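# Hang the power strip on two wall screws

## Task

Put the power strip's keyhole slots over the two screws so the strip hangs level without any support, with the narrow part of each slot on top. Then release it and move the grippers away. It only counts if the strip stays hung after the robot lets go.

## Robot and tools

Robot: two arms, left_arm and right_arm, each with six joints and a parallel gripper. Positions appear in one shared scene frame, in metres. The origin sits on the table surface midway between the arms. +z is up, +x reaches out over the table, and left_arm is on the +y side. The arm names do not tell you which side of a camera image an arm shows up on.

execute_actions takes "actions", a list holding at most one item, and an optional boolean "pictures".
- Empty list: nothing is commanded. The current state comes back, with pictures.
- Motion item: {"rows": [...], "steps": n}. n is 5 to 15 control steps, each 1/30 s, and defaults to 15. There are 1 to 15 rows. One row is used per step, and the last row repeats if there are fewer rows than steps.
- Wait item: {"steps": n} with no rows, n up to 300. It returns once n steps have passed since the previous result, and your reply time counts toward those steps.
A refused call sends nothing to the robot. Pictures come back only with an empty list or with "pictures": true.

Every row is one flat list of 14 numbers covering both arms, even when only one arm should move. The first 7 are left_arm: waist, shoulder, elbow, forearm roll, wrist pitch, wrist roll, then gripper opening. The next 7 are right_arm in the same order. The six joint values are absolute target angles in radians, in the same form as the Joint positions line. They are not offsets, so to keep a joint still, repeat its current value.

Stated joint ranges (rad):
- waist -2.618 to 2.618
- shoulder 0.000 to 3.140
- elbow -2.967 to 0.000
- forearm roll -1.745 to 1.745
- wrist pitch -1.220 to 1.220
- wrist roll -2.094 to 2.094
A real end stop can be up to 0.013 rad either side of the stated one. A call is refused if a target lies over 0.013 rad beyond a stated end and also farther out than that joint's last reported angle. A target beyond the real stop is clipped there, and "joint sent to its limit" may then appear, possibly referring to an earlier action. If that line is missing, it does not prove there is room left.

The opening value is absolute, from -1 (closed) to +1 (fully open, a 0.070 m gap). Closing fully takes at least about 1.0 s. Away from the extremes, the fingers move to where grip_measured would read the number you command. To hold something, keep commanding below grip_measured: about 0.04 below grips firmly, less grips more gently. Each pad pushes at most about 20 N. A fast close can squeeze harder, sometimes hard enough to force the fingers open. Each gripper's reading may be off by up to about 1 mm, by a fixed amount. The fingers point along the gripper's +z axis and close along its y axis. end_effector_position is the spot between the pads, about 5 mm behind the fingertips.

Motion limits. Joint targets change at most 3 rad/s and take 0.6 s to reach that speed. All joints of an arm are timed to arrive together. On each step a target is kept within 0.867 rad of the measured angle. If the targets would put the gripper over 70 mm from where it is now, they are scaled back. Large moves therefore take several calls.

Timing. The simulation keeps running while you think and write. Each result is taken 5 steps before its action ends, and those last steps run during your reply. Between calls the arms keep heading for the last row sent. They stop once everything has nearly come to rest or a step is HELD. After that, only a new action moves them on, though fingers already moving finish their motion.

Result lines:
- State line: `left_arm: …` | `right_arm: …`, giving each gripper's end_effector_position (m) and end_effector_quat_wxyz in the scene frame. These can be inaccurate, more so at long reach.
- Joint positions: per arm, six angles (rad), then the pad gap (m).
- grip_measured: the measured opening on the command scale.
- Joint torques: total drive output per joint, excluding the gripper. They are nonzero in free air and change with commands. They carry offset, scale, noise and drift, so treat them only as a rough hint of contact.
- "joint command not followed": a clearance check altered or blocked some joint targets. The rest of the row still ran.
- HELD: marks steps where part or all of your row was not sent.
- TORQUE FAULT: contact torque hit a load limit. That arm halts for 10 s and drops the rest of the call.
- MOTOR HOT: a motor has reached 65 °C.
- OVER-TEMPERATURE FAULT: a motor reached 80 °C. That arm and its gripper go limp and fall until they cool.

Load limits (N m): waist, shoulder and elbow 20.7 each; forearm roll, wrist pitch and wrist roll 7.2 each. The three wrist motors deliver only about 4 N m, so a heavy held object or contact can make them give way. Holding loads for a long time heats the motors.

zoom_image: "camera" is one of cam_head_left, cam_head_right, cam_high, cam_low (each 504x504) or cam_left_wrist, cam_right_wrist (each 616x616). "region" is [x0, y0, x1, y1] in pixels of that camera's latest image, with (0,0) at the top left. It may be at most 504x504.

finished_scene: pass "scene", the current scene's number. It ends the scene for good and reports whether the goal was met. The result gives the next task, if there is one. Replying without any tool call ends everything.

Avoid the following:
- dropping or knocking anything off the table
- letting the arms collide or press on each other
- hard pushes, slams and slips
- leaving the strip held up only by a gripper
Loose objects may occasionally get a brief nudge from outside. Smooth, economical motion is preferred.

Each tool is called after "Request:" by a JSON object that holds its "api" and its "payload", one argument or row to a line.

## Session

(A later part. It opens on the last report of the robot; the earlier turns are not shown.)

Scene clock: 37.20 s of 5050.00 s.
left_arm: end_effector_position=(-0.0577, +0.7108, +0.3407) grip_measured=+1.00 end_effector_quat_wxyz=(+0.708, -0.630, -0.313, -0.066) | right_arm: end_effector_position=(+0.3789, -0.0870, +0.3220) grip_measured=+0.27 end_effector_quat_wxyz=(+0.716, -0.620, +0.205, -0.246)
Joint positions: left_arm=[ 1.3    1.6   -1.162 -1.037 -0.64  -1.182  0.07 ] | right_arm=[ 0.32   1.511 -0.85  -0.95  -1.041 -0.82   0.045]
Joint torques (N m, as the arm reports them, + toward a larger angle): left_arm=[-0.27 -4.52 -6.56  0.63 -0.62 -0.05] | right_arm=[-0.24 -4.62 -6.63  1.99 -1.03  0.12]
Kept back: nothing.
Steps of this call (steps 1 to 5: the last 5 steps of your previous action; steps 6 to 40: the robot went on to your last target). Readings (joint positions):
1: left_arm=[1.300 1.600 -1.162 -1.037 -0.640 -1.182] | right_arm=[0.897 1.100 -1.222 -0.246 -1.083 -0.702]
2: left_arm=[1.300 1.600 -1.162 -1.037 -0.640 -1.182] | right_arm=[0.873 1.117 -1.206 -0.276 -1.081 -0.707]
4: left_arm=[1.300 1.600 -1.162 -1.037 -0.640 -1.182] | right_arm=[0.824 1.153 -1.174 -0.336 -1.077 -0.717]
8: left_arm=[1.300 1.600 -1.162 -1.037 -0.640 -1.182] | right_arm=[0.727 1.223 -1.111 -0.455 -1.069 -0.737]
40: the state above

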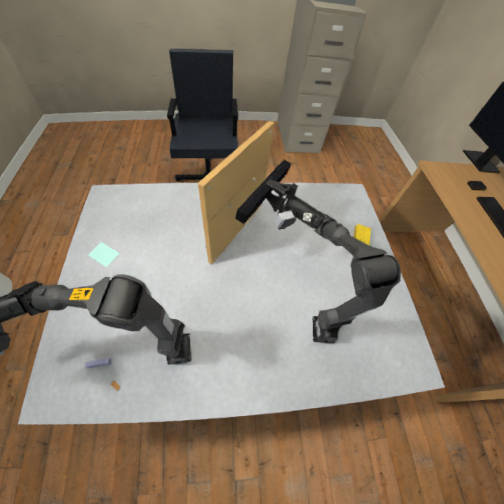

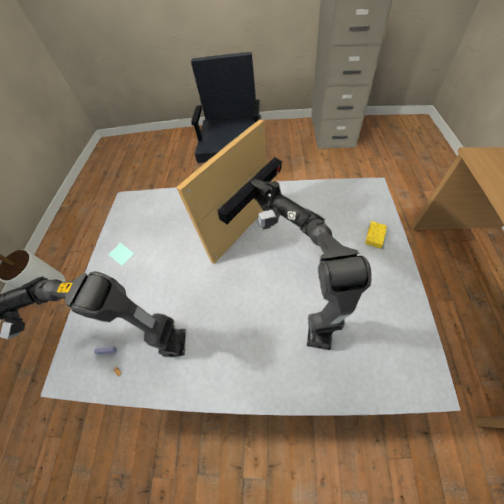

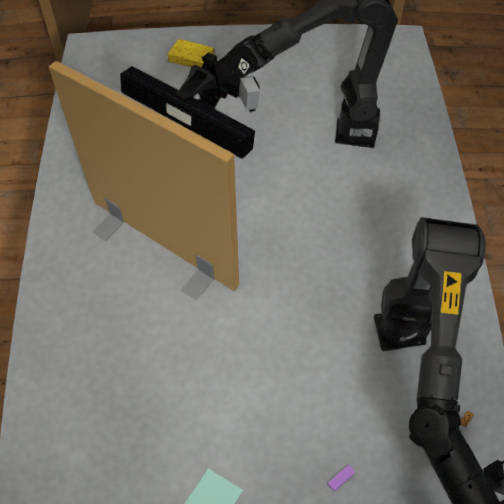

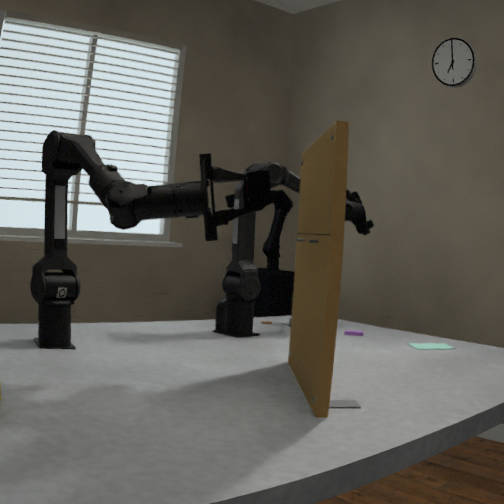

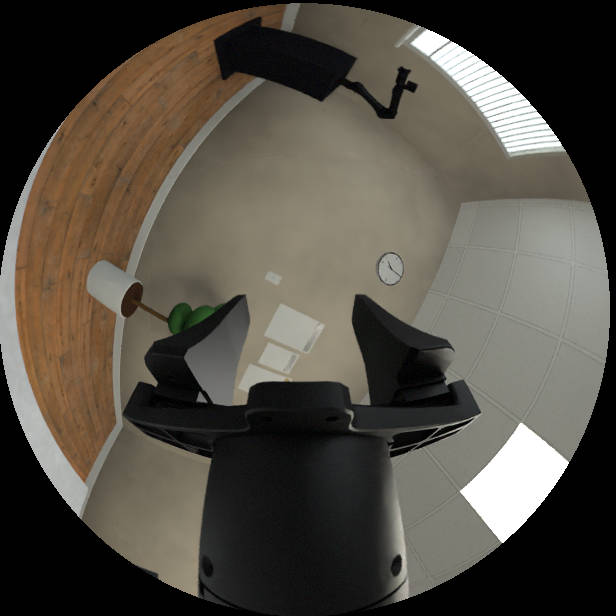

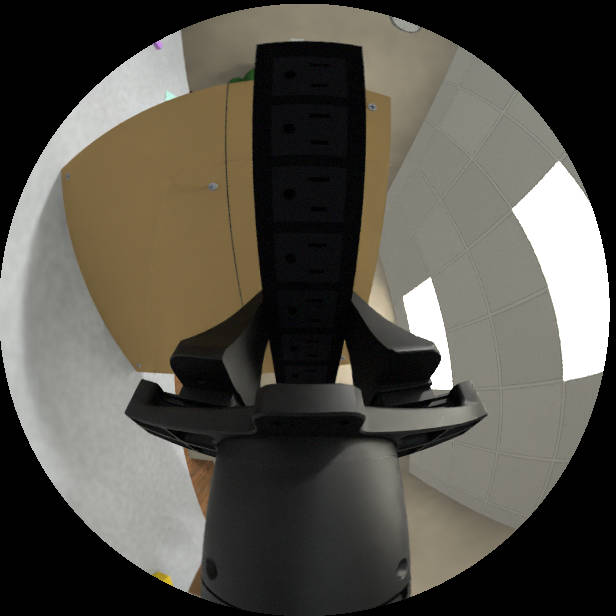

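Request:
{"api": "execute_actions", "payload": {
  "actions": [
    {"rows": [[1.3,1.6,-1.162,-1.037,-0.64,-1.182,1, 0.388,1.6363,-0.9991,-1.0474,-0.8868,-0.74,0.22]], "steps": 15}
  ]
}}

Request:
{"api": "execute_actions", "payload": {
  "actions": [
    {"steps": 15}
  ],
  "pictures": true
}}

Scene clock: 38.33 s of 5050.00 s.
left_arm: end_effector_position=(-0.0577, +0.7108, +0.3407) grip_measured=+1.00 end_effector_quat_wxyz=(+0.708, -0.630, -0.313, -0.066) | right_arm: end_effector_position=(+0.4128, -0.0588, +0.2885) grip_measured=+0.27 end_effector_quat_wxyz=(+0.671, -0.673, +0.222, -0.220)
Joint positions: left_arm=[ 1.3    1.6   -1.162 -1.037 -0.64  -1.182  0.07 ] | right_arm=[ 0.389  1.639 -0.999 -1.048 -0.884 -0.74   0.045]
Joint torques (N m, as the arm reports them, + toward a larger angle): left_arm=[-0.19 -4.55 -6.58  0.63 -0.62 -0.06] | right_arm=[-1.14 -5.82 -6.19  1.92 -1.31  0.07]
Steps of this call (steps 1 to 15: the robot went on to your last target; steps 16 to 24: nothing new was sent; steps 25 to 34: the first 10 steps of this action). Readings (joint positions):
25: left_arm=[1.300 1.600 -1.162 -1.037 -0.640 -1.182] | right_arm=[0.320 1.511 -0.851 -0.950 -1.039 -0.820]
26: left_arm=[1.300 1.600 -1.162 -1.037 -0.640 -1.182] | right_arm=[0.323 1.515 -0.857 -0.953 -1.034 -0.816]
28: left_arm=[1.300 1.600 -1.162 -1.037 -0.640 -1.182] | right_arm=[0.337 1.539 -0.888 -0.972 -1.003 -0.800]
32: left_arm=[1.300 1.600 -1.162 -1.037 -0.640 -1.182] | right_arm=[0.380 1.622 -0.981 -1.036 -0.902 -0.749]
34: the state above

Scene clock: 38.83 s of 5050.00 s.
left_arm: end_effector_position=(-0.0577, +0.7108, +0.3407) grip_measured=+1.00 end_effector_quat_wxyz=(+0.708, -0.630, -0.313, -0.066) | right_arm: end_effector_position=(+0.4123, -0.0590, +0.2902) grip_measured=+0.27 end_effector_quat_wxyz=(+0.672, -0.672, +0.220, -0.221)
Joint positions: left_arm=[ 1.3    1.6   -1.162 -1.037 -0.64  -1.182  0.07 ] | right_arm=[ 0.388  1.636 -1.    -1.048 -0.887 -0.74   0.045]
Joint torques (N m, as the arm reports them, + toward a larger angle): left_arm=[-0.2  -4.53 -6.55  0.63 -0.61 -0.05] | right_arm=[-1.39 -5.52 -4.66  1.95 -1.24 -0.03]
Kept back: nothing.
Steps of this call (steps 1 to 5: the last 5 steps of your previous action; steps 6 to 15: the robot went on to your last target). Readings (joint positions):
1: left_arm=[1.300 1.600 -1.162 -1.037 -0.640 -1.182] | right_arm=[0.389 1.640 -1.001 -1.049 -0.884 -0.739]
2: left_arm=[1.300 1.600 -1.162 -1.037 -0.640 -1.182] | right_arm=[0.389 1.639 -1.001 -1.049 -0.885 -0.739]
4: left_arm=[1.300 1.600 -1.162 -1.037 -0.640 -1.182] | right_arm=[0.389 1.638 -1.001 -1.048 -0.887 -0.739]
8: left_arm=[1.300 1.600 -1.162 -1.037 -0.640 -1.182] | right_arm=[0.389 1.637 -1.001 -1.048 -0.887 -0.740]
15: the state above
All arms were judged still, so your last target was given up. Only a new action makes them travel on or press farther. Fingers that are still opening or closing keep moving.

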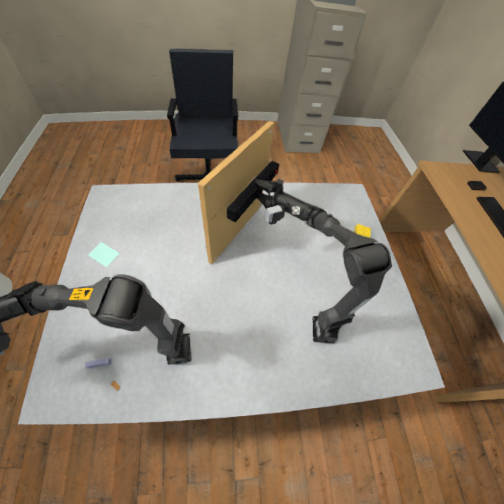

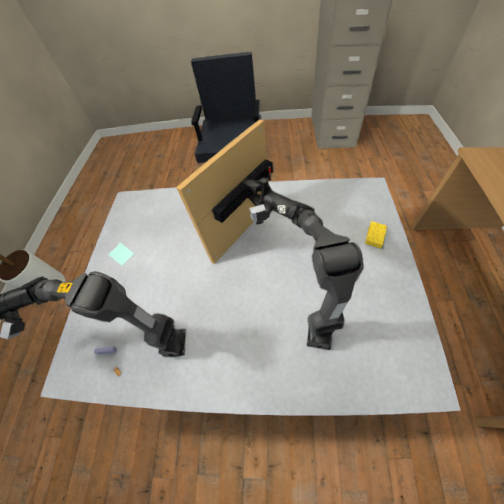

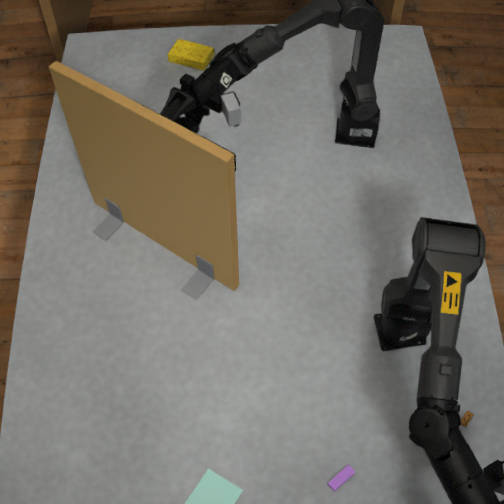

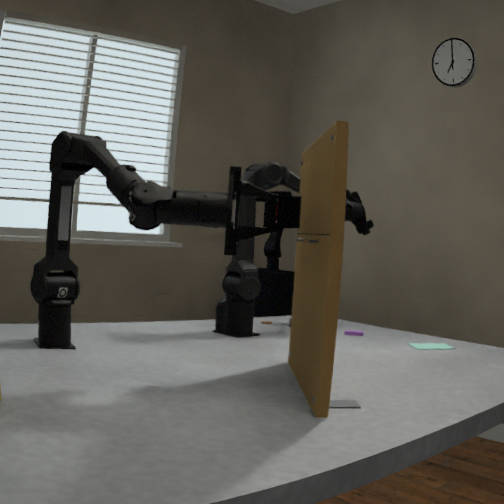

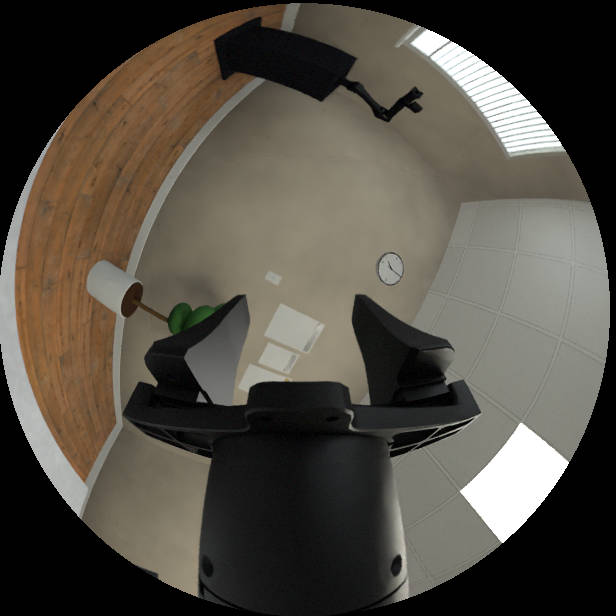

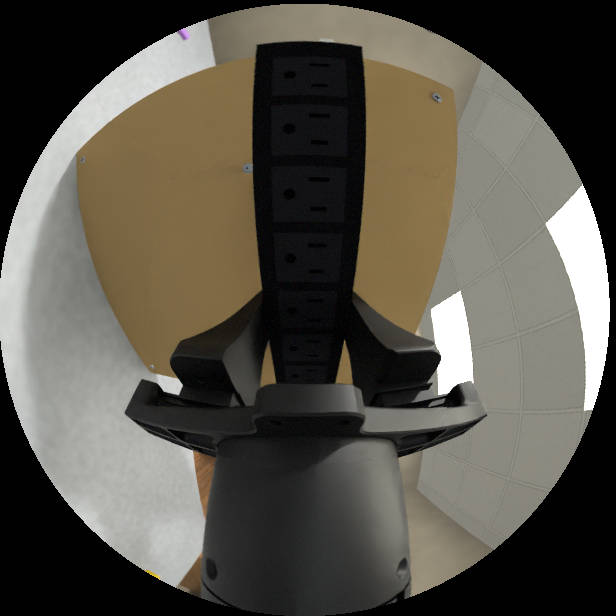

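Request:
{"api": "zoom_image", "payload": {
  "camera": "cam_low",
  "region": [250, 170, 350, 270]
}}

Request:
{"api": "zoom_image", "payload": {
  "camera": "cam_right_wrist",
  "region": [200, 30, 420, 250]
}}

Region (250, 170, 350, 270) of cam_low's 504x504 image, scaled by 5.040, with more detail than that image has.

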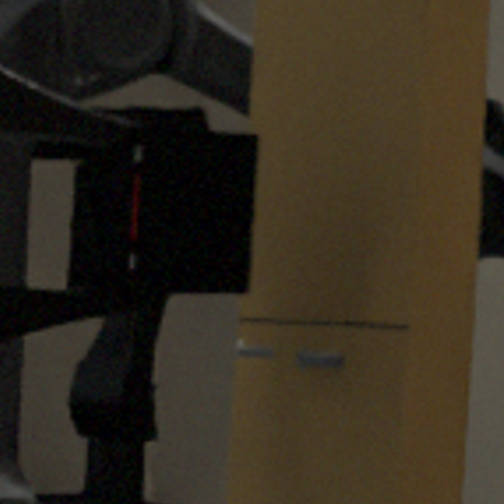

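Region (200, 30, 420, 250) of cam_right_wrist's 616x616 image, scaled by 2.291, with more detail than that image has.

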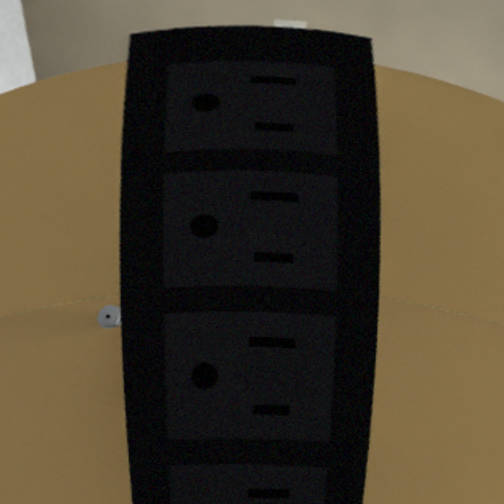

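Request:
{"api": "execute_actions", "payload": {
  "actions": [
    {"rows": [[1.3,1.6,-1.162,-1.037,-0.64,-1.182,1, 0.4176,1.6719,-1.0452,-1.0288,-0.8596,-0.7454,0.22],[1.3,1.6,-1.162,-1.037,-0.64,-1.182,1, 0.4176,1.6719,-1.0452,-1.0288,-0.8596,-0.7454,0.22],[1.3,1.6,-1.162,-1.037,-0.64,-1.182,1, 0.4176,1.6719,-1.0452,-1.0288,-0.8596,-0.7454,0.22],[1.3,1.6,-1.162,-1.037,-0.64,-1.182,1, 0.4176,1.6719,-1.0452,-1.0288,-0.8596,-0.7454,0.22],[1.3,1.6,-1.162,-1.037,-0.64,-1.182,1, 0.4472,1.7075,-1.0914,-1.0101,-0.8324,-0.7508,0.22]], "steps": 15}
  ]
}}

Request:
{"api": "execute_actions", "payload": {
  "actions": [
    {"steps": 12}
  ],
  "pictures": true
}}

Request:
{"api": "zoom_image", "payload": {
  "camera": "cam_low",
  "region": [250, 170, 350, 270]
}}

Request:
{"api": "zoom_image", "payload": {
  "camera": "cam_right_wrist",
  "region": [200, 30, 420, 250]
}}

Scene clock: 40.90 s of 5050.00 s.
left_arm: end_effector_position=(-0.0577, +0.7108, +0.3407) grip_measured=+1.00 end_effector_quat_wxyz=(+0.708, -0.630, -0.313, -0.066) | right_arm: end_effector_position=(+0.4301, -0.0366, +0.2894) grip_measured=+0.27 end_effector_quat_wxyz=(+0.672, -0.672, +0.221, -0.220)
Joint positions: left_arm=[ 1.3    1.6   -1.162 -1.037 -0.64  -1.182  0.07 ] | right_arm=[ 0.449  1.709 -1.093 -1.009 -0.831 -0.751  0.045]
Joint torques (N m, as the arm reports them, + toward a larger angle): left_arm=[-0.21 -4.52 -6.56  0.64 -0.62 -0.06] | right_arm=[-1.21 -5.92 -5.9   1.63 -1.15  0.02]
Steps of this call (steps 1 to 52: nothing new was sent; steps 53 to 62: the first 10 steps of this action). Readings (joint positions):
53: left_arm=[1.300 1.600 -1.162 -1.037 -0.640 -1.182] | right_arm=[0.388 1.636 -0.999 -1.047 -0.887 -0.740]
54: left_arm=[1.300 1.600 -1.162 -1.037 -0.640 -1.182] | right_arm=[0.391 1.640 -1.004 -1.045 -0.885 -0.741]
56: left_arm=[1.300 1.600 -1.162 -1.037 -0.640 -1.182] | right_arm=[0.408 1.661 -1.031 -1.033 -0.868 -0.744]
60: left_arm=[1.300 1.600 -1.162 -1.037 -0.640 -1.182] | right_arm=[0.445 1.705 -1.088 -1.011 -0.834 -0.751]
62: the state above

Scene clock: 41.30 s of 5050.00 s.
left_arm: end_effector_position=(-0.0577, +0.7108, +0.3407) grip_measured=+1.00 end_effector_quat_wxyz=(+0.708, -0.630, -0.313, -0.066) | right_arm: end_effector_position=(+0.4299, -0.0371, +0.2902) grip_measured=+0.27 end_effector_quat_wxyz=(+0.672, -0.672, +0.220, -0.221)
Joint positions: left_arm=[ 1.3    1.6   -1.162 -1.037 -0.64  -1.182  0.07 ] | right_arm=[ 0.447  1.708 -1.092 -1.01  -0.832 -0.751  0.045]
Joint torques (N m, as the arm reports them, + toward a larger angle): left_arm=[-0.22 -4.45 -6.55  0.64 -0.62 -0.05] | right_arm=[-1.66 -5.85 -4.64  1.36 -1.22  0.13]
Kept back: nothing.
Steps of this call (steps 1 to 5: the last 5 steps of your previous action; steps 6 to 12: the robot went on to your last target). Readings (joint positions):
1: left_arm=[1.300 1.600 -1.162 -1.037 -0.640 -1.182] | right_arm=[0.449 1.709 -1.093 -1.009 -0.831 -0.751]
2: left_arm=[1.300 1.600 -1.162 -1.037 -0.640 -1.182] | right_arm=[0.449 1.709 -1.093 -1.009 -0.831 -0.751]
4: left_arm=[1.300 1.600 -1.162 -1.037 -0.640 -1.182] | right_arm=[0.448 1.709 -1.093 -1.009 -0.831 -0.751]
8: left_arm=[1.300 1.600 -1.162 -1.037 -0.640 -1.182] | right_arm=[0.448 1.708 -1.093 -1.009 -0.832 -0.751]
12: the state above

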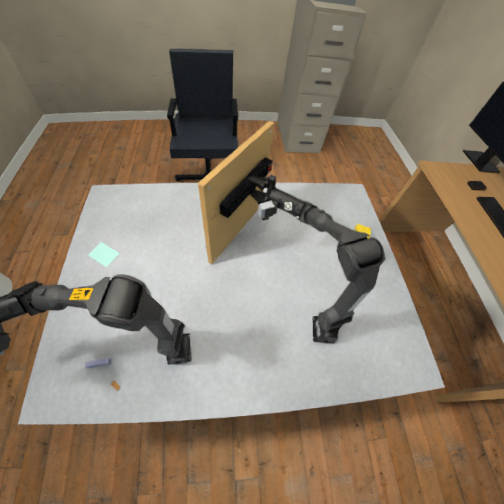

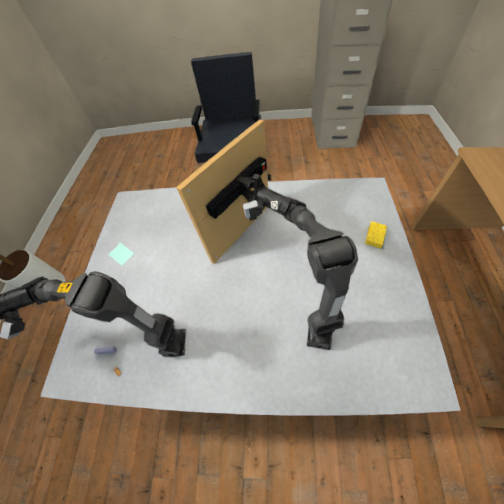

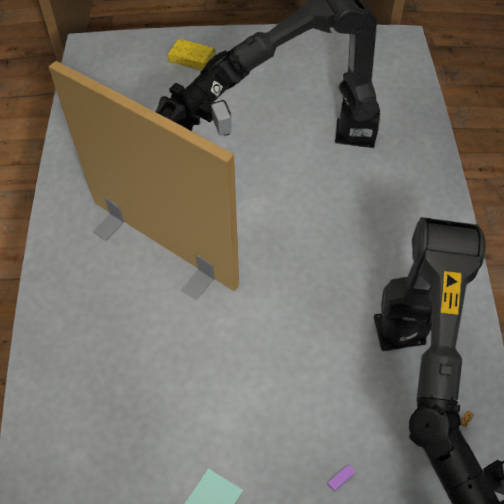

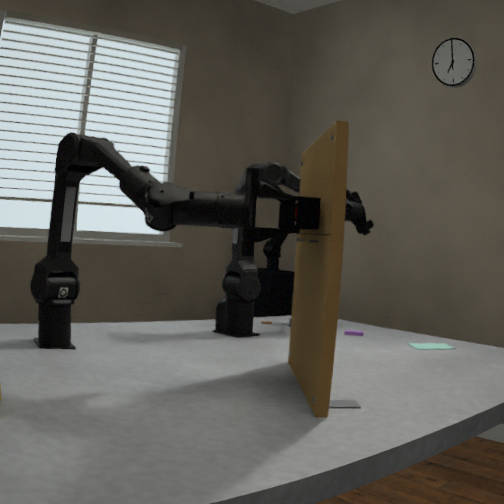

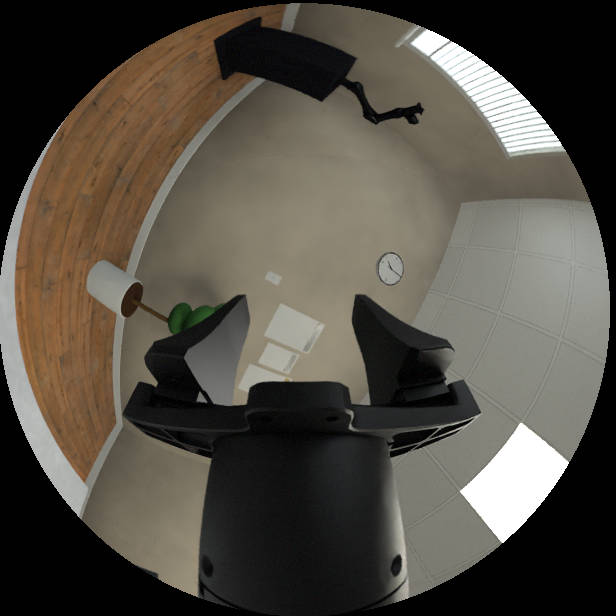

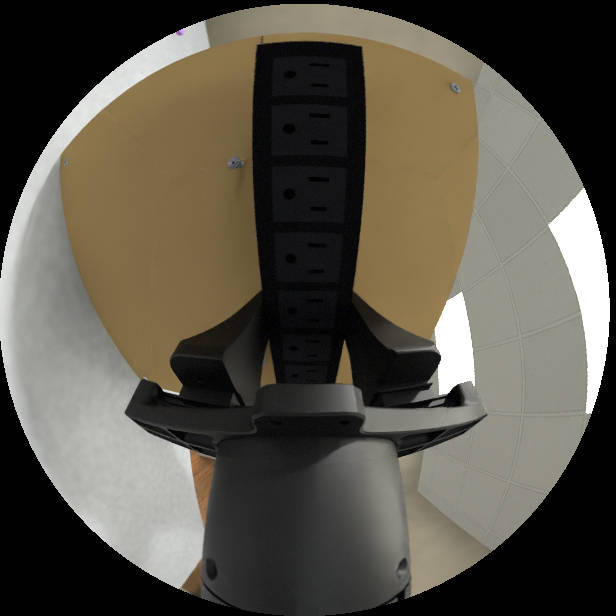

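Region (250, 170, 350, 270) of cam_low's 504x504 image, scaled by 5.040, with more detail than that image has.

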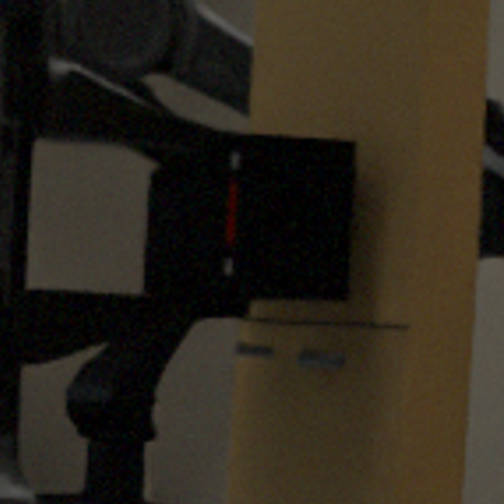

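Region (200, 30, 420, 250) of cam_right_wrist's 616x616 image, scaled by 2.291, with more detail than that image has.

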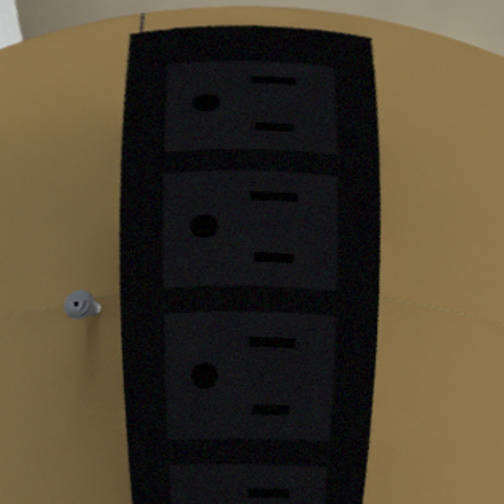

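Request:
{"api": "execute_actions", "payload": {
  "actions": [
    {"rows": [[1.3,1.6,-1.162,-1.037,-0.64,-1.182,1, 0.4218,1.677,-1.052,-1.026,-0.8557,-0.746,0.22]], "steps": 9}
  ]
}}

Request:
{"api": "execute_actions", "payload": {
  "actions": [
    {"rows": [[1.3,1.6,-1.162,-1.037,-0.64,-1.182,1, 0.4233,1.7403,-0.9745,-0.9312,-0.9334,-0.8962,0.22]], "steps": 15}
  ]
}}

Request:
{"api": "execute_actions", "payload": {
  "actions": [
    {"steps": 12}
  ],
  "pictures": true
}}

Request:
{"api": "zoom_image", "payload": {
  "camera": "cam_low",
  "region": [250, 190, 350, 290]
}}

Scene clock: 43.43 s of 5050.00 s.
left_arm: end_effector_position=(-0.0577, +0.7108, +0.3407) grip_measured=+1.00 end_effector_quat_wxyz=(+0.708, -0.630, -0.313, -0.066) | right_arm: end_effector_position=(+0.4237, -0.0452, +0.2900) grip_measured=+0.27 end_effector_quat_wxyz=(+0.672, -0.672, +0.220, -0.220)
Joint positions: left_arm=[ 1.3    1.6   -1.162 -1.037 -0.64  -1.182  0.07 ] | right_arm=[ 0.426  1.682 -1.058 -1.024 -0.852 -0.747  0.045]
Joint torques (N m, as the arm reports them, + toward a larger angle): left_arm=[-0.24 -4.54 -6.54  0.64 -0.61 -0.06] | right_arm=[ 0.01 -4.45 -6.3   1.67 -1.04  0.11]
Steps of this call (steps 1 to 15: the robot went on to your last target; steps 16 to 60: nothing new was sent; steps 61 to 64: the first 4 steps of this action). Readings (joint positions):
61: left_arm=[1.300 1.600 -1.162 -1.037 -0.640 -1.182] | right_arm=[0.447 1.707 -1.090 -1.010 -0.833 -0.751]
62: left_arm=[1.300 1.600 -1.162 -1.037 -0.640 -1.182] | right_arm=[0.443 1.702 -1.084 -1.013 -0.836 -0.750]
64: the state above

Scene clock: 43.93 s of 5050.00 s.
left_arm: end_effector_position=(-0.0577, +0.7108, +0.3407) grip_measured=+1.00 end_effector_quat_wxyz=(+0.708, -0.630, -0.313, -0.066) | right_arm: end_effector_position=(+0.4224, -0.0466, +0.2521) grip_measured=+0.27 end_effector_quat_wxyz=(+0.670, -0.673, +0.222, -0.220)
Joint positions: left_arm=[ 1.3    1.6   -1.162 -1.037 -0.64  -1.182  0.07 ] | right_arm=[ 0.423  1.743 -0.972 -0.932 -0.932 -0.897  0.045]
Joint torques (N m, as the arm reports them, + toward a larger angle): left_arm=[-0.19 -4.56 -6.6   0.64 -0.62 -0.04] | right_arm=[-0.09 -6.09 -5.74  1.69 -1.5   0.29]
Steps of this call (steps 1 to 5: the last 5 steps of your previous action; steps 6 to 15: the first 10 steps of this action). Readings (joint positions):
6: left_arm=[1.300 1.600 -1.162 -1.037 -0.640 -1.182] | right_arm=[0.420 1.675 -1.050 -1.027 -0.857 -0.746]
7: left_arm=[1.300 1.600 -1.162 -1.037 -0.640 -1.182] | right_arm=[0.420 1.678 -1.049 -1.023 -0.859 -0.752]
9: left_arm=[1.300 1.600 -1.162 -1.037 -0.640 -1.182] | right_arm=[0.421 1.690 -1.035 -1.002 -0.875 -0.784]
13: left_arm=[1.300 1.600 -1.162 -1.037 -0.640 -1.182] | right_arm=[0.423 1.735 -0.982 -0.943 -0.923 -0.880]
15: the state above

Scene clock: 44.33 s of 5050.00 s.
left_arm: end_effector_position=(-0.0577, +0.7108, +0.3407) grip_measured=+1.00 end_effector_quat_wxyz=(+0.708, -0.630, -0.313, -0.066) | right_arm: end_effector_position=(+0.4222, -0.0465, +0.2542) grip_measured=+0.27 end_effector_quat_wxyz=(+0.672, -0.672, +0.221, -0.220)
Joint positions: left_arm=[ 1.3    1.6   -1.162 -1.037 -0.64  -1.182  0.07 ] | right_arm=[ 0.423  1.741 -0.974 -0.931 -0.933 -0.896  0.045]
Joint torques (N m, as the arm reports them, + toward a larger angle): left_arm=[-0.14 -4.49 -6.6   0.64 -0.61 -0.04] | right_arm=[-0.23 -5.92 -6.13  1.6  -1.41  0.18]
Kept back: nothing.
Steps of this call (steps 1 to 5: the last 5 steps of your previous action; steps 6 to 12: the robot went on to your last target). Readings (joint positions):
1: left_arm=[1.300 1.600 -1.162 -1.037 -0.640 -1.182] | right_arm=[0.423 1.743 -0.972 -0.931 -0.933 -0.898]
2: left_arm=[1.300 1.600 -1.162 -1.037 -0.640 -1.182] | right_arm=[0.423 1.742 -0.972 -0.931 -0.933 -0.897]
4: left_arm=[1.300 1.600 -1.162 -1.037 -0.640 -1.182] | right_arm=[0.423 1.742 -0.972 -0.931 -0.933 -0.896]
8: left_arm=[1.300 1.600 -1.162 -1.037 -0.640 -1.182] | right_arm=[0.423 1.741 -0.973 -0.931 -0.933 -0.896]
12: the state above

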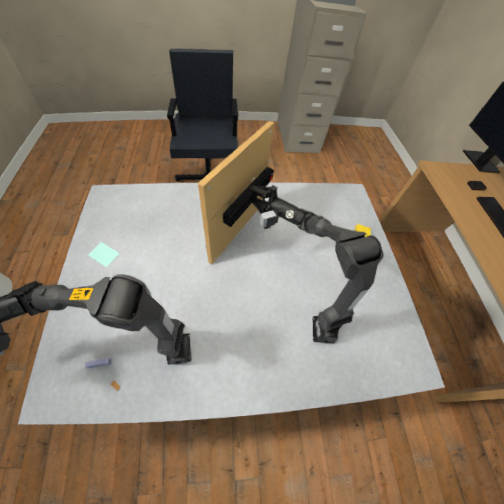

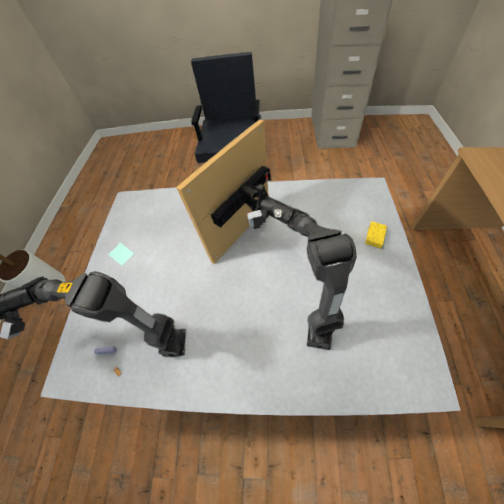

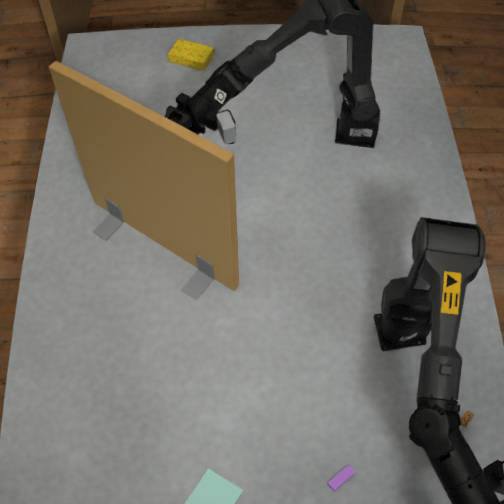

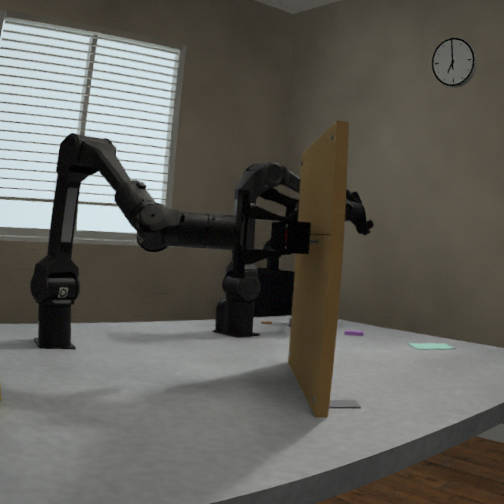

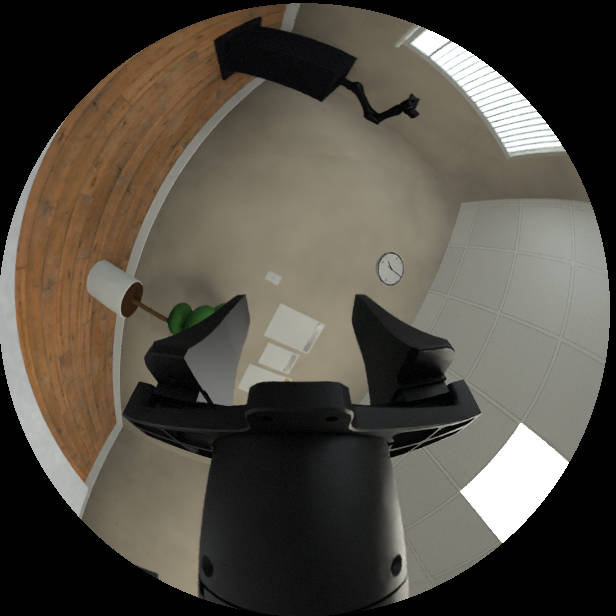

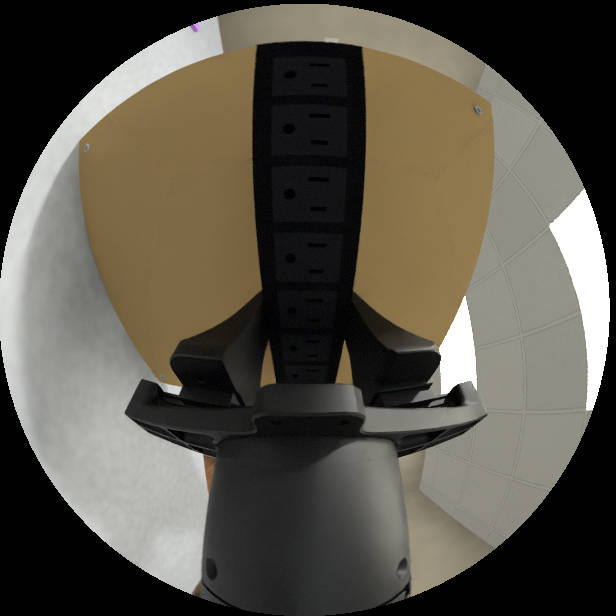

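Region (250, 190, 350, 290) of cam_low's 504x504 image, scaled by 5.040, with more detail than that image has.

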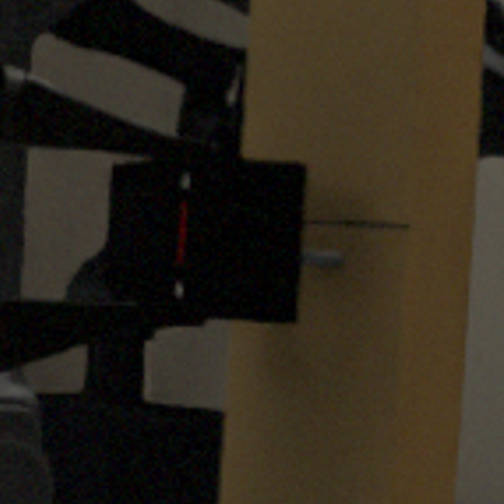

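Request:
{"api": "execute_actions", "payload": {
  "actions": [
    {"rows": [[1.3,1.6,-1.162,-1.037,-0.64,-1.182,1, 0.4254,1.7427,-0.9779,-0.9298,-0.9315,-0.8964,0.22],[1.3,1.6,-1.162,-1.037,-0.64,-1.182,1, 0.4275,1.7450,-0.9813,-0.9284,-0.9296,-0.8966,0.22],[1.3,1.6,-1.162,-1.037,-0.64,-1.182,1, 0.4295,1.7474,-0.9847,-0.9269,-0.9276,-0.8968,0.22],[1.3,1.6,-1.162,-1.037,-0.64,-1.182,1, 0.4316,1.7498,-0.9881,-0.9255,-0.9257,-0.8971,0.22],[1.3,1.6,-1.162,-1.037,-0.64,-1.182,1, 0.4337,1.7521,-0.9915,-0.9241,-0.9238,-0.8973,0.22],[1.3,1.6,-1.162,-1.037,-0.64,-1.182,1, 0.4358,1.7545,-0.9949,-0.9227,-0.9219,-0.8975,0.22],[1.3,1.6,-1.162,-1.037,-0.64,-1.182,1, 0.4378,1.7569,-0.9983,-0.9213,-0.9200,-0.8977,0.22],[1.3,1.6,-1.162,-1.037,-0.64,-1.182,1, 0.4399,1.7592,-1.0017,-0.9198,-0.9180,-0.8979,0.22],[1.3,1.6,-1.162,-1.037,-0.64,-1.182,1, 0.4420,1.7616,-1.0051,-0.9184,-0.9161,-0.8981,0.22],[1.3,1.6,-1.162,-1.037,-0.64,-1.182,1, 0.4441,1.7640,-1.0085,-0.9170,-0.9142,-0.8984,0.22],[1.3,1.6,-1.162,-1.037,-0.64,-1.182,1, 0.4461,1.7663,-1.0119,-0.9156,-0.9123,-0.8986,0.22],[1.3,1.6,-1.162,-1.037,-0.64,-1.182,1, 0.4482,1.7687,-1.0153,-0.9142,-0.9104,-0.8988,0.22],[1.3,1.6,-1.162,-1.037,-0.64,-1.182,1, 0.4503,1.7710,-1.0187,-0.9127,-0.9084,-0.8990,0.22],[1.3,1.6,-1.162,-1.037,-0.64,-1.182,1, 0.4524,1.7734,-1.0221,-0.9113,-0.9065,-0.8992,0.22]], "steps": 15}
  ]
}}

Request:
{"api": "execute_actions", "payload": {
  "actions": [
    {"steps": 14}
  ],
  "pictures": true
}}

Request:
{"api": "zoom_image", "payload": {
  "camera": "cam_low",
  "region": [250, 190, 350, 290]
}}

Scene clock: 45.33 s of 5050.00 s.
left_arm: end_effector_position=(-0.0577, +0.7108, +0.3407) grip_measured=+1.00 end_effector_quat_wxyz=(+0.708, -0.630, -0.313, -0.066) | right_arm: end_effector_position=(+0.4279, -0.0388, +0.2548) grip_measured=+0.27 end_effector_quat_wxyz=(+0.672, -0.672, +0.220, -0.221)
Joint positions: left_arm=[ 1.3    1.6   -1.162 -1.037 -0.64  -1.182  0.07 ] | right_arm=[ 0.443  1.762 -1.007 -0.918 -0.915 -0.898  0.045]
Joint torques (N m, as the arm reports them, + toward a larger angle): left_arm=[-0.2  -4.51 -6.6   0.64 -0.61 -0.05] | right_arm=[ 0.88 -4.22 -7.26  2.06 -0.83  0.03]
Steps of this call (steps 1 to 15: the robot went on to your last target; steps 16 to 20: nothing new was sent; steps 21 to 30: the first 10 steps of this action). Readings (joint positions):
21: left_arm=[1.300 1.600 -1.162 -1.037 -0.640 -1.182] | right_arm=[0.424 1.741 -0.975 -0.931 -0.933 -0.896]
22: left_arm=[1.300 1.600 -1.162 -1.037 -0.640 -1.182] | right_arm=[0.426 1.742 -0.979 -0.930 -0.932 -0.896]
24: left_arm=[1.300 1.600 -1.162 -1.037 -0.640 -1.182] | right_arm=[0.431 1.747 -0.987 -0.927 -0.928 -0.896]
28: left_arm=[1.300 1.600 -1.162 -1.037 -0.640 -1.182] | right_arm=[0.439 1.758 -1.001 -0.921 -0.919 -0.897]
30: the state above

Scene clock: 45.80 s of 5050.00 s.
left_arm: end_effector_position=(-0.0577, +0.7108, +0.3407) grip_measured=+1.00 end_effector_quat_wxyz=(+0.708, -0.630, -0.313, -0.066) | right_arm: end_effector_position=(+0.4306, -0.0359, +0.2549) grip_measured=+0.28 end_effector_quat_wxyz=(+0.672, -0.672, +0.221, -0.221)
Joint positions: left_arm=[ 1.3    1.6   -1.162 -1.037 -0.64  -1.182  0.07 ] | right_arm=[ 0.451  1.772 -1.021 -0.912 -0.907 -0.899  0.045]
Joint torques (N m, as the arm reports them, + toward a larger angle): left_arm=[-0.16 -4.52 -6.59  0.64 -0.61 -0.05] | right_arm=[  3.68  -1.03 -10.13   2.77  -0.09  -0.03]
Kept back: nothing.
Steps of this call (steps 1 to 5: the last 5 steps of your previous action; steps 6 to 14: the robot went on to your last target). Readings (joint positions):
1: left_arm=[1.300 1.600 -1.162 -1.037 -0.640 -1.182] | right_arm=[0.443 1.763 -1.007 -0.918 -0.915 -0.898]
2: left_arm=[1.300 1.600 -1.162 -1.037 -0.640 -1.182] | right_arm=[0.444 1.763 -1.008 -0.918 -0.915 -0.898]
4: left_arm=[1.300 1.600 -1.162 -1.037 -0.640 -1.182] | right_arm=[0.447 1.767 -1.014 -0.916 -0.911 -0.899]
8: left_arm=[1.300 1.600 -1.162 -1.037 -0.640 -1.182] | right_arm=[0.449 1.770 -1.018 -0.913 -0.908 -0.899]
14: the state above

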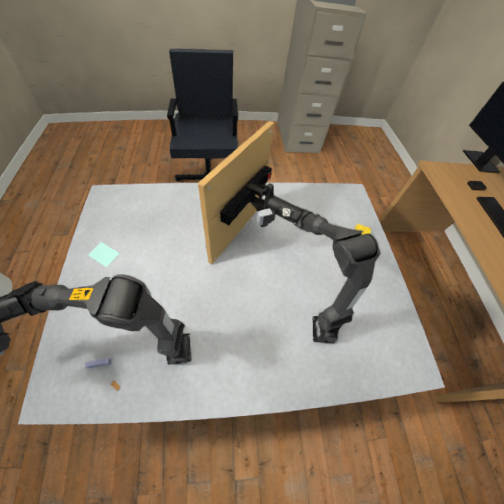

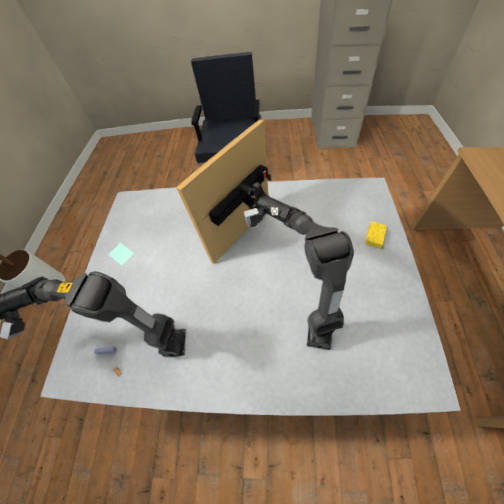

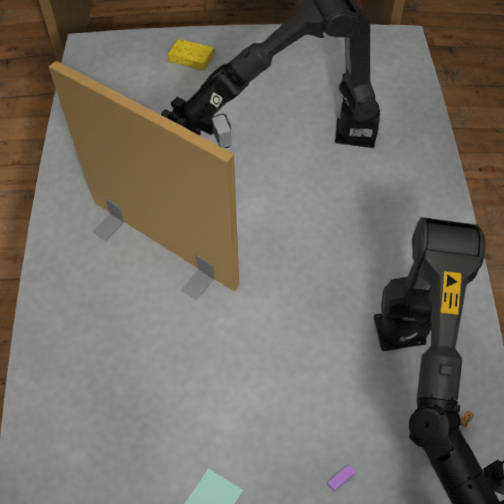

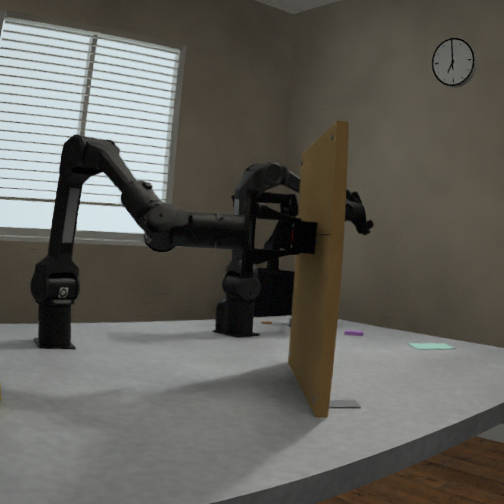

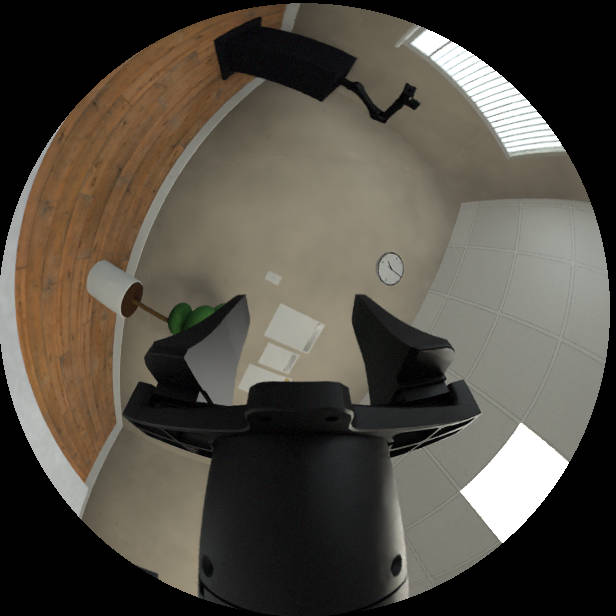

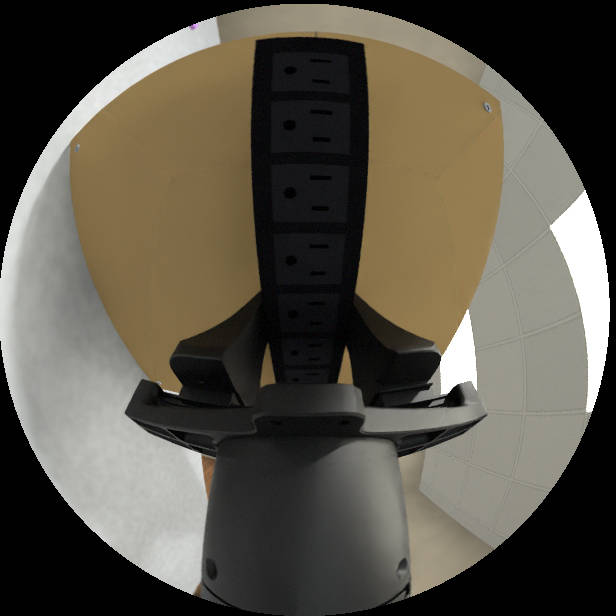

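Region (250, 190, 350, 290) of cam_low's 504x504 image, scaled by 5.040, with more detail than that image has.

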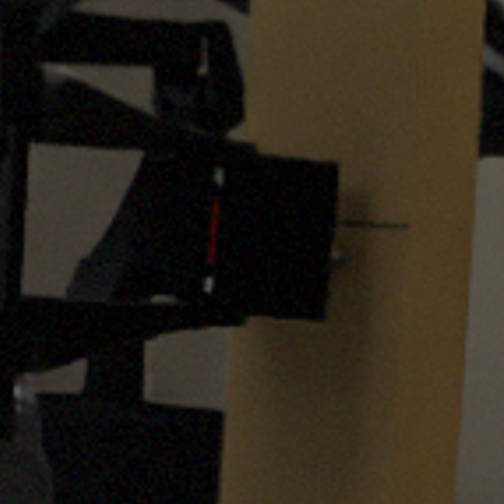

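Request:
{"api": "execute_actions", "payload": {
  "actions": [
    {"rows": [[1.3,1.6,-1.162,-1.037,-0.64,-1.182,1, 0.4472,1.7675,-1.0136,-0.9149,-0.9113,-0.8987,0.22],[1.3,1.6,-1.162,-1.037,-0.64,-1.182,1, 0.4472,1.7675,-1.0136,-0.9149,-0.9113,-0.8987,0.22],[1.3,1.6,-1.162,-1.037,-0.64,-1.182,1, 0.4472,1.7675,-1.0136,-0.9149,-0.9113,-0.8987,0.22],[1.3,1.6,-1.162,-1.037,-0.64,-1.182,1, 0.4472,1.7675,-1.0136,-0.9149,-0.9113,-0.8987,0.22],[1.3,1.6,-1.162,-1.037,-0.64,-1.182,1, 0.4472,1.7675,-1.0136,-0.9149,-0.9113,-0.8987,0.22],[1.3,1.6,-1.162,-1.037,-0.64,-1.182,1, 0.4472,1.7675,-1.0136,-0.9149,-0.9113,-0.8987,0.22],[1.3,1.6,-1.162,-1.037,-0.64,-1.182,1, 0.4549,1.7618,-1.0055,-0.9057,-0.9080,-0.9059,0.22]], "steps": 15}
  ]
}}

Request:
{"api": "execute_actions", "payload": {
  "actions": [
    {"rows": [[1.3,1.6,-1.162,-1.037,-0.64,-1.182,1, 0.4559,1.7630,-1.0072,-0.9050,-0.9070,-0.9060,0.22],[1.3,1.6,-1.162,-1.037,-0.64,-1.182,1, 0.4570,1.7642,-1.0089,-0.9043,-0.9061,-0.9061,0.22],[1.3,1.6,-1.162,-1.037,-0.64,-1.182,1, 0.4580,1.7653,-1.0106,-0.9036,-0.9051,-0.9062,0.22],[1.3,1.6,-1.162,-1.037,-0.64,-1.182,1, 0.4591,1.7665,-1.0123,-0.9029,-0.9042,-0.9063,0.22],[1.3,1.6,-1.162,-1.037,-0.64,-1.182,1, 0.4601,1.7677,-1.0140,-0.9022,-0.9032,-0.9064,0.22],[1.3,1.6,-1.162,-1.037,-0.64,-1.182,1, 0.4611,1.7689,-1.0157,-0.9014,-0.9022,-0.9065,0.22],[1.3,1.6,-1.162,-1.037,-0.64,-1.182,1, 0.4622,1.7701,-1.0174,-0.9007,-0.9013,-0.9067,0.22]], "steps": 15}
  ]
}}

Scene clock: 47.67 s of 5050.00 s.
left_arm: end_effector_position=(-0.0577, +0.7108, +0.3407) grip_measured=+1.00 end_effector_quat_wxyz=(+0.708, -0.630, -0.313, -0.066) | right_arm: end_effector_position=(+0.4279, -0.0350, +0.2532) grip_measured=+0.28 end_effector_quat_wxyz=(+0.671, -0.672, +0.222, -0.220)
Joint positions: left_arm=[ 1.3    1.6   -1.162 -1.037 -0.64  -1.182  0.07 ] | right_arm=[ 0.457  1.767 -1.009 -0.903 -0.905 -0.906  0.045]
Joint torques (N m, as the arm reports them, + toward a larger angle): left_arm=[-0.19 -4.51 -6.63  0.64 -0.61 -0.05] | right_arm=[ 1.29 -6.16 -3.99  0.37 -1.98  0.11]
Steps of this call (steps 1 to 30: the robot went on to your last target; steps 31 to 46: nothing new was sent; steps 47 to 56: the first 10 steps of this action). Readings (joint positions):
47: left_arm=[1.300 1.600 -1.162 -1.037 -0.640 -1.182] | right_arm=[0.452 1.773 -1.022 -0.911 -0.907 -0.899]
48: left_arm=[1.300 1.600 -1.162 -1.037 -0.640 -1.182] | right_arm=[0.451 1.772 -1.020 -0.911 -0.908 -0.899]
50: left_arm=[1.300 1.600 -1.162 -1.037 -0.640 -1.182] | right_arm=[0.453 1.774 -1.019 -0.913 -0.907 -0.899]
54: left_arm=[1.300 1.600 -1.162 -1.037 -0.640 -1.182] | right_arm=[0.455 1.771 -1.013 -0.906 -0.905 -0.903]
56: the state above

Scene clock: 48.17 s of 5050.00 s.
left_arm: end_effector_position=(-0.0577, +0.7108, +0.3407) grip_measured=+1.00 end_effector_quat_wxyz=(+0.708, -0.630, -0.313, -0.066) | right_arm: end_effector_position=(+0.4284, -0.0342, +0.2535) grip_measured=+0.28 end_effector_quat_wxyz=(+0.671, -0.673, +0.222, -0.221)
Joint positions: left_arm=[ 1.3    1.6   -1.162 -1.037 -0.64  -1.182  0.07 ] | right_arm=[ 0.459  1.768 -1.012 -0.903 -0.902 -0.906  0.045]
Joint torques (N m, as the arm reports them, + toward a larger angle): left_arm=[-0.2  -4.48 -6.62  0.64 -0.61 -0.05] | right_arm=[ 4.65 -4.78 -8.81  1.38 -2.02  0.04]
Steps of this call (steps 1 to 5: the last 5 steps of your previous action; steps 6 to 15: the first 10 steps of this action). Readings (joint positions):
6: left_arm=[1.300 1.600 -1.162 -1.037 -0.640 -1.182] | right_arm=[0.456 1.764 -1.006 -0.904 -0.905 -0.906]
7: left_arm=[1.300 1.600 -1.162 -1.037 -0.640 -1.182] | right_arm=[0.456 1.764 -1.007 -0.904 -0.905 -0.906]
9: left_arm=[1.300 1.600 -1.162 -1.037 -0.640 -1.182] | right_arm=[0.457 1.766 -1.009 -0.904 -0.904 -0.906]
13: left_arm=[1.300 1.600 -1.162 -1.037 -0.640 -1.182] | right_arm=[0.459 1.768 -1.012 -0.903 -0.902 -0.906]
15: the state above


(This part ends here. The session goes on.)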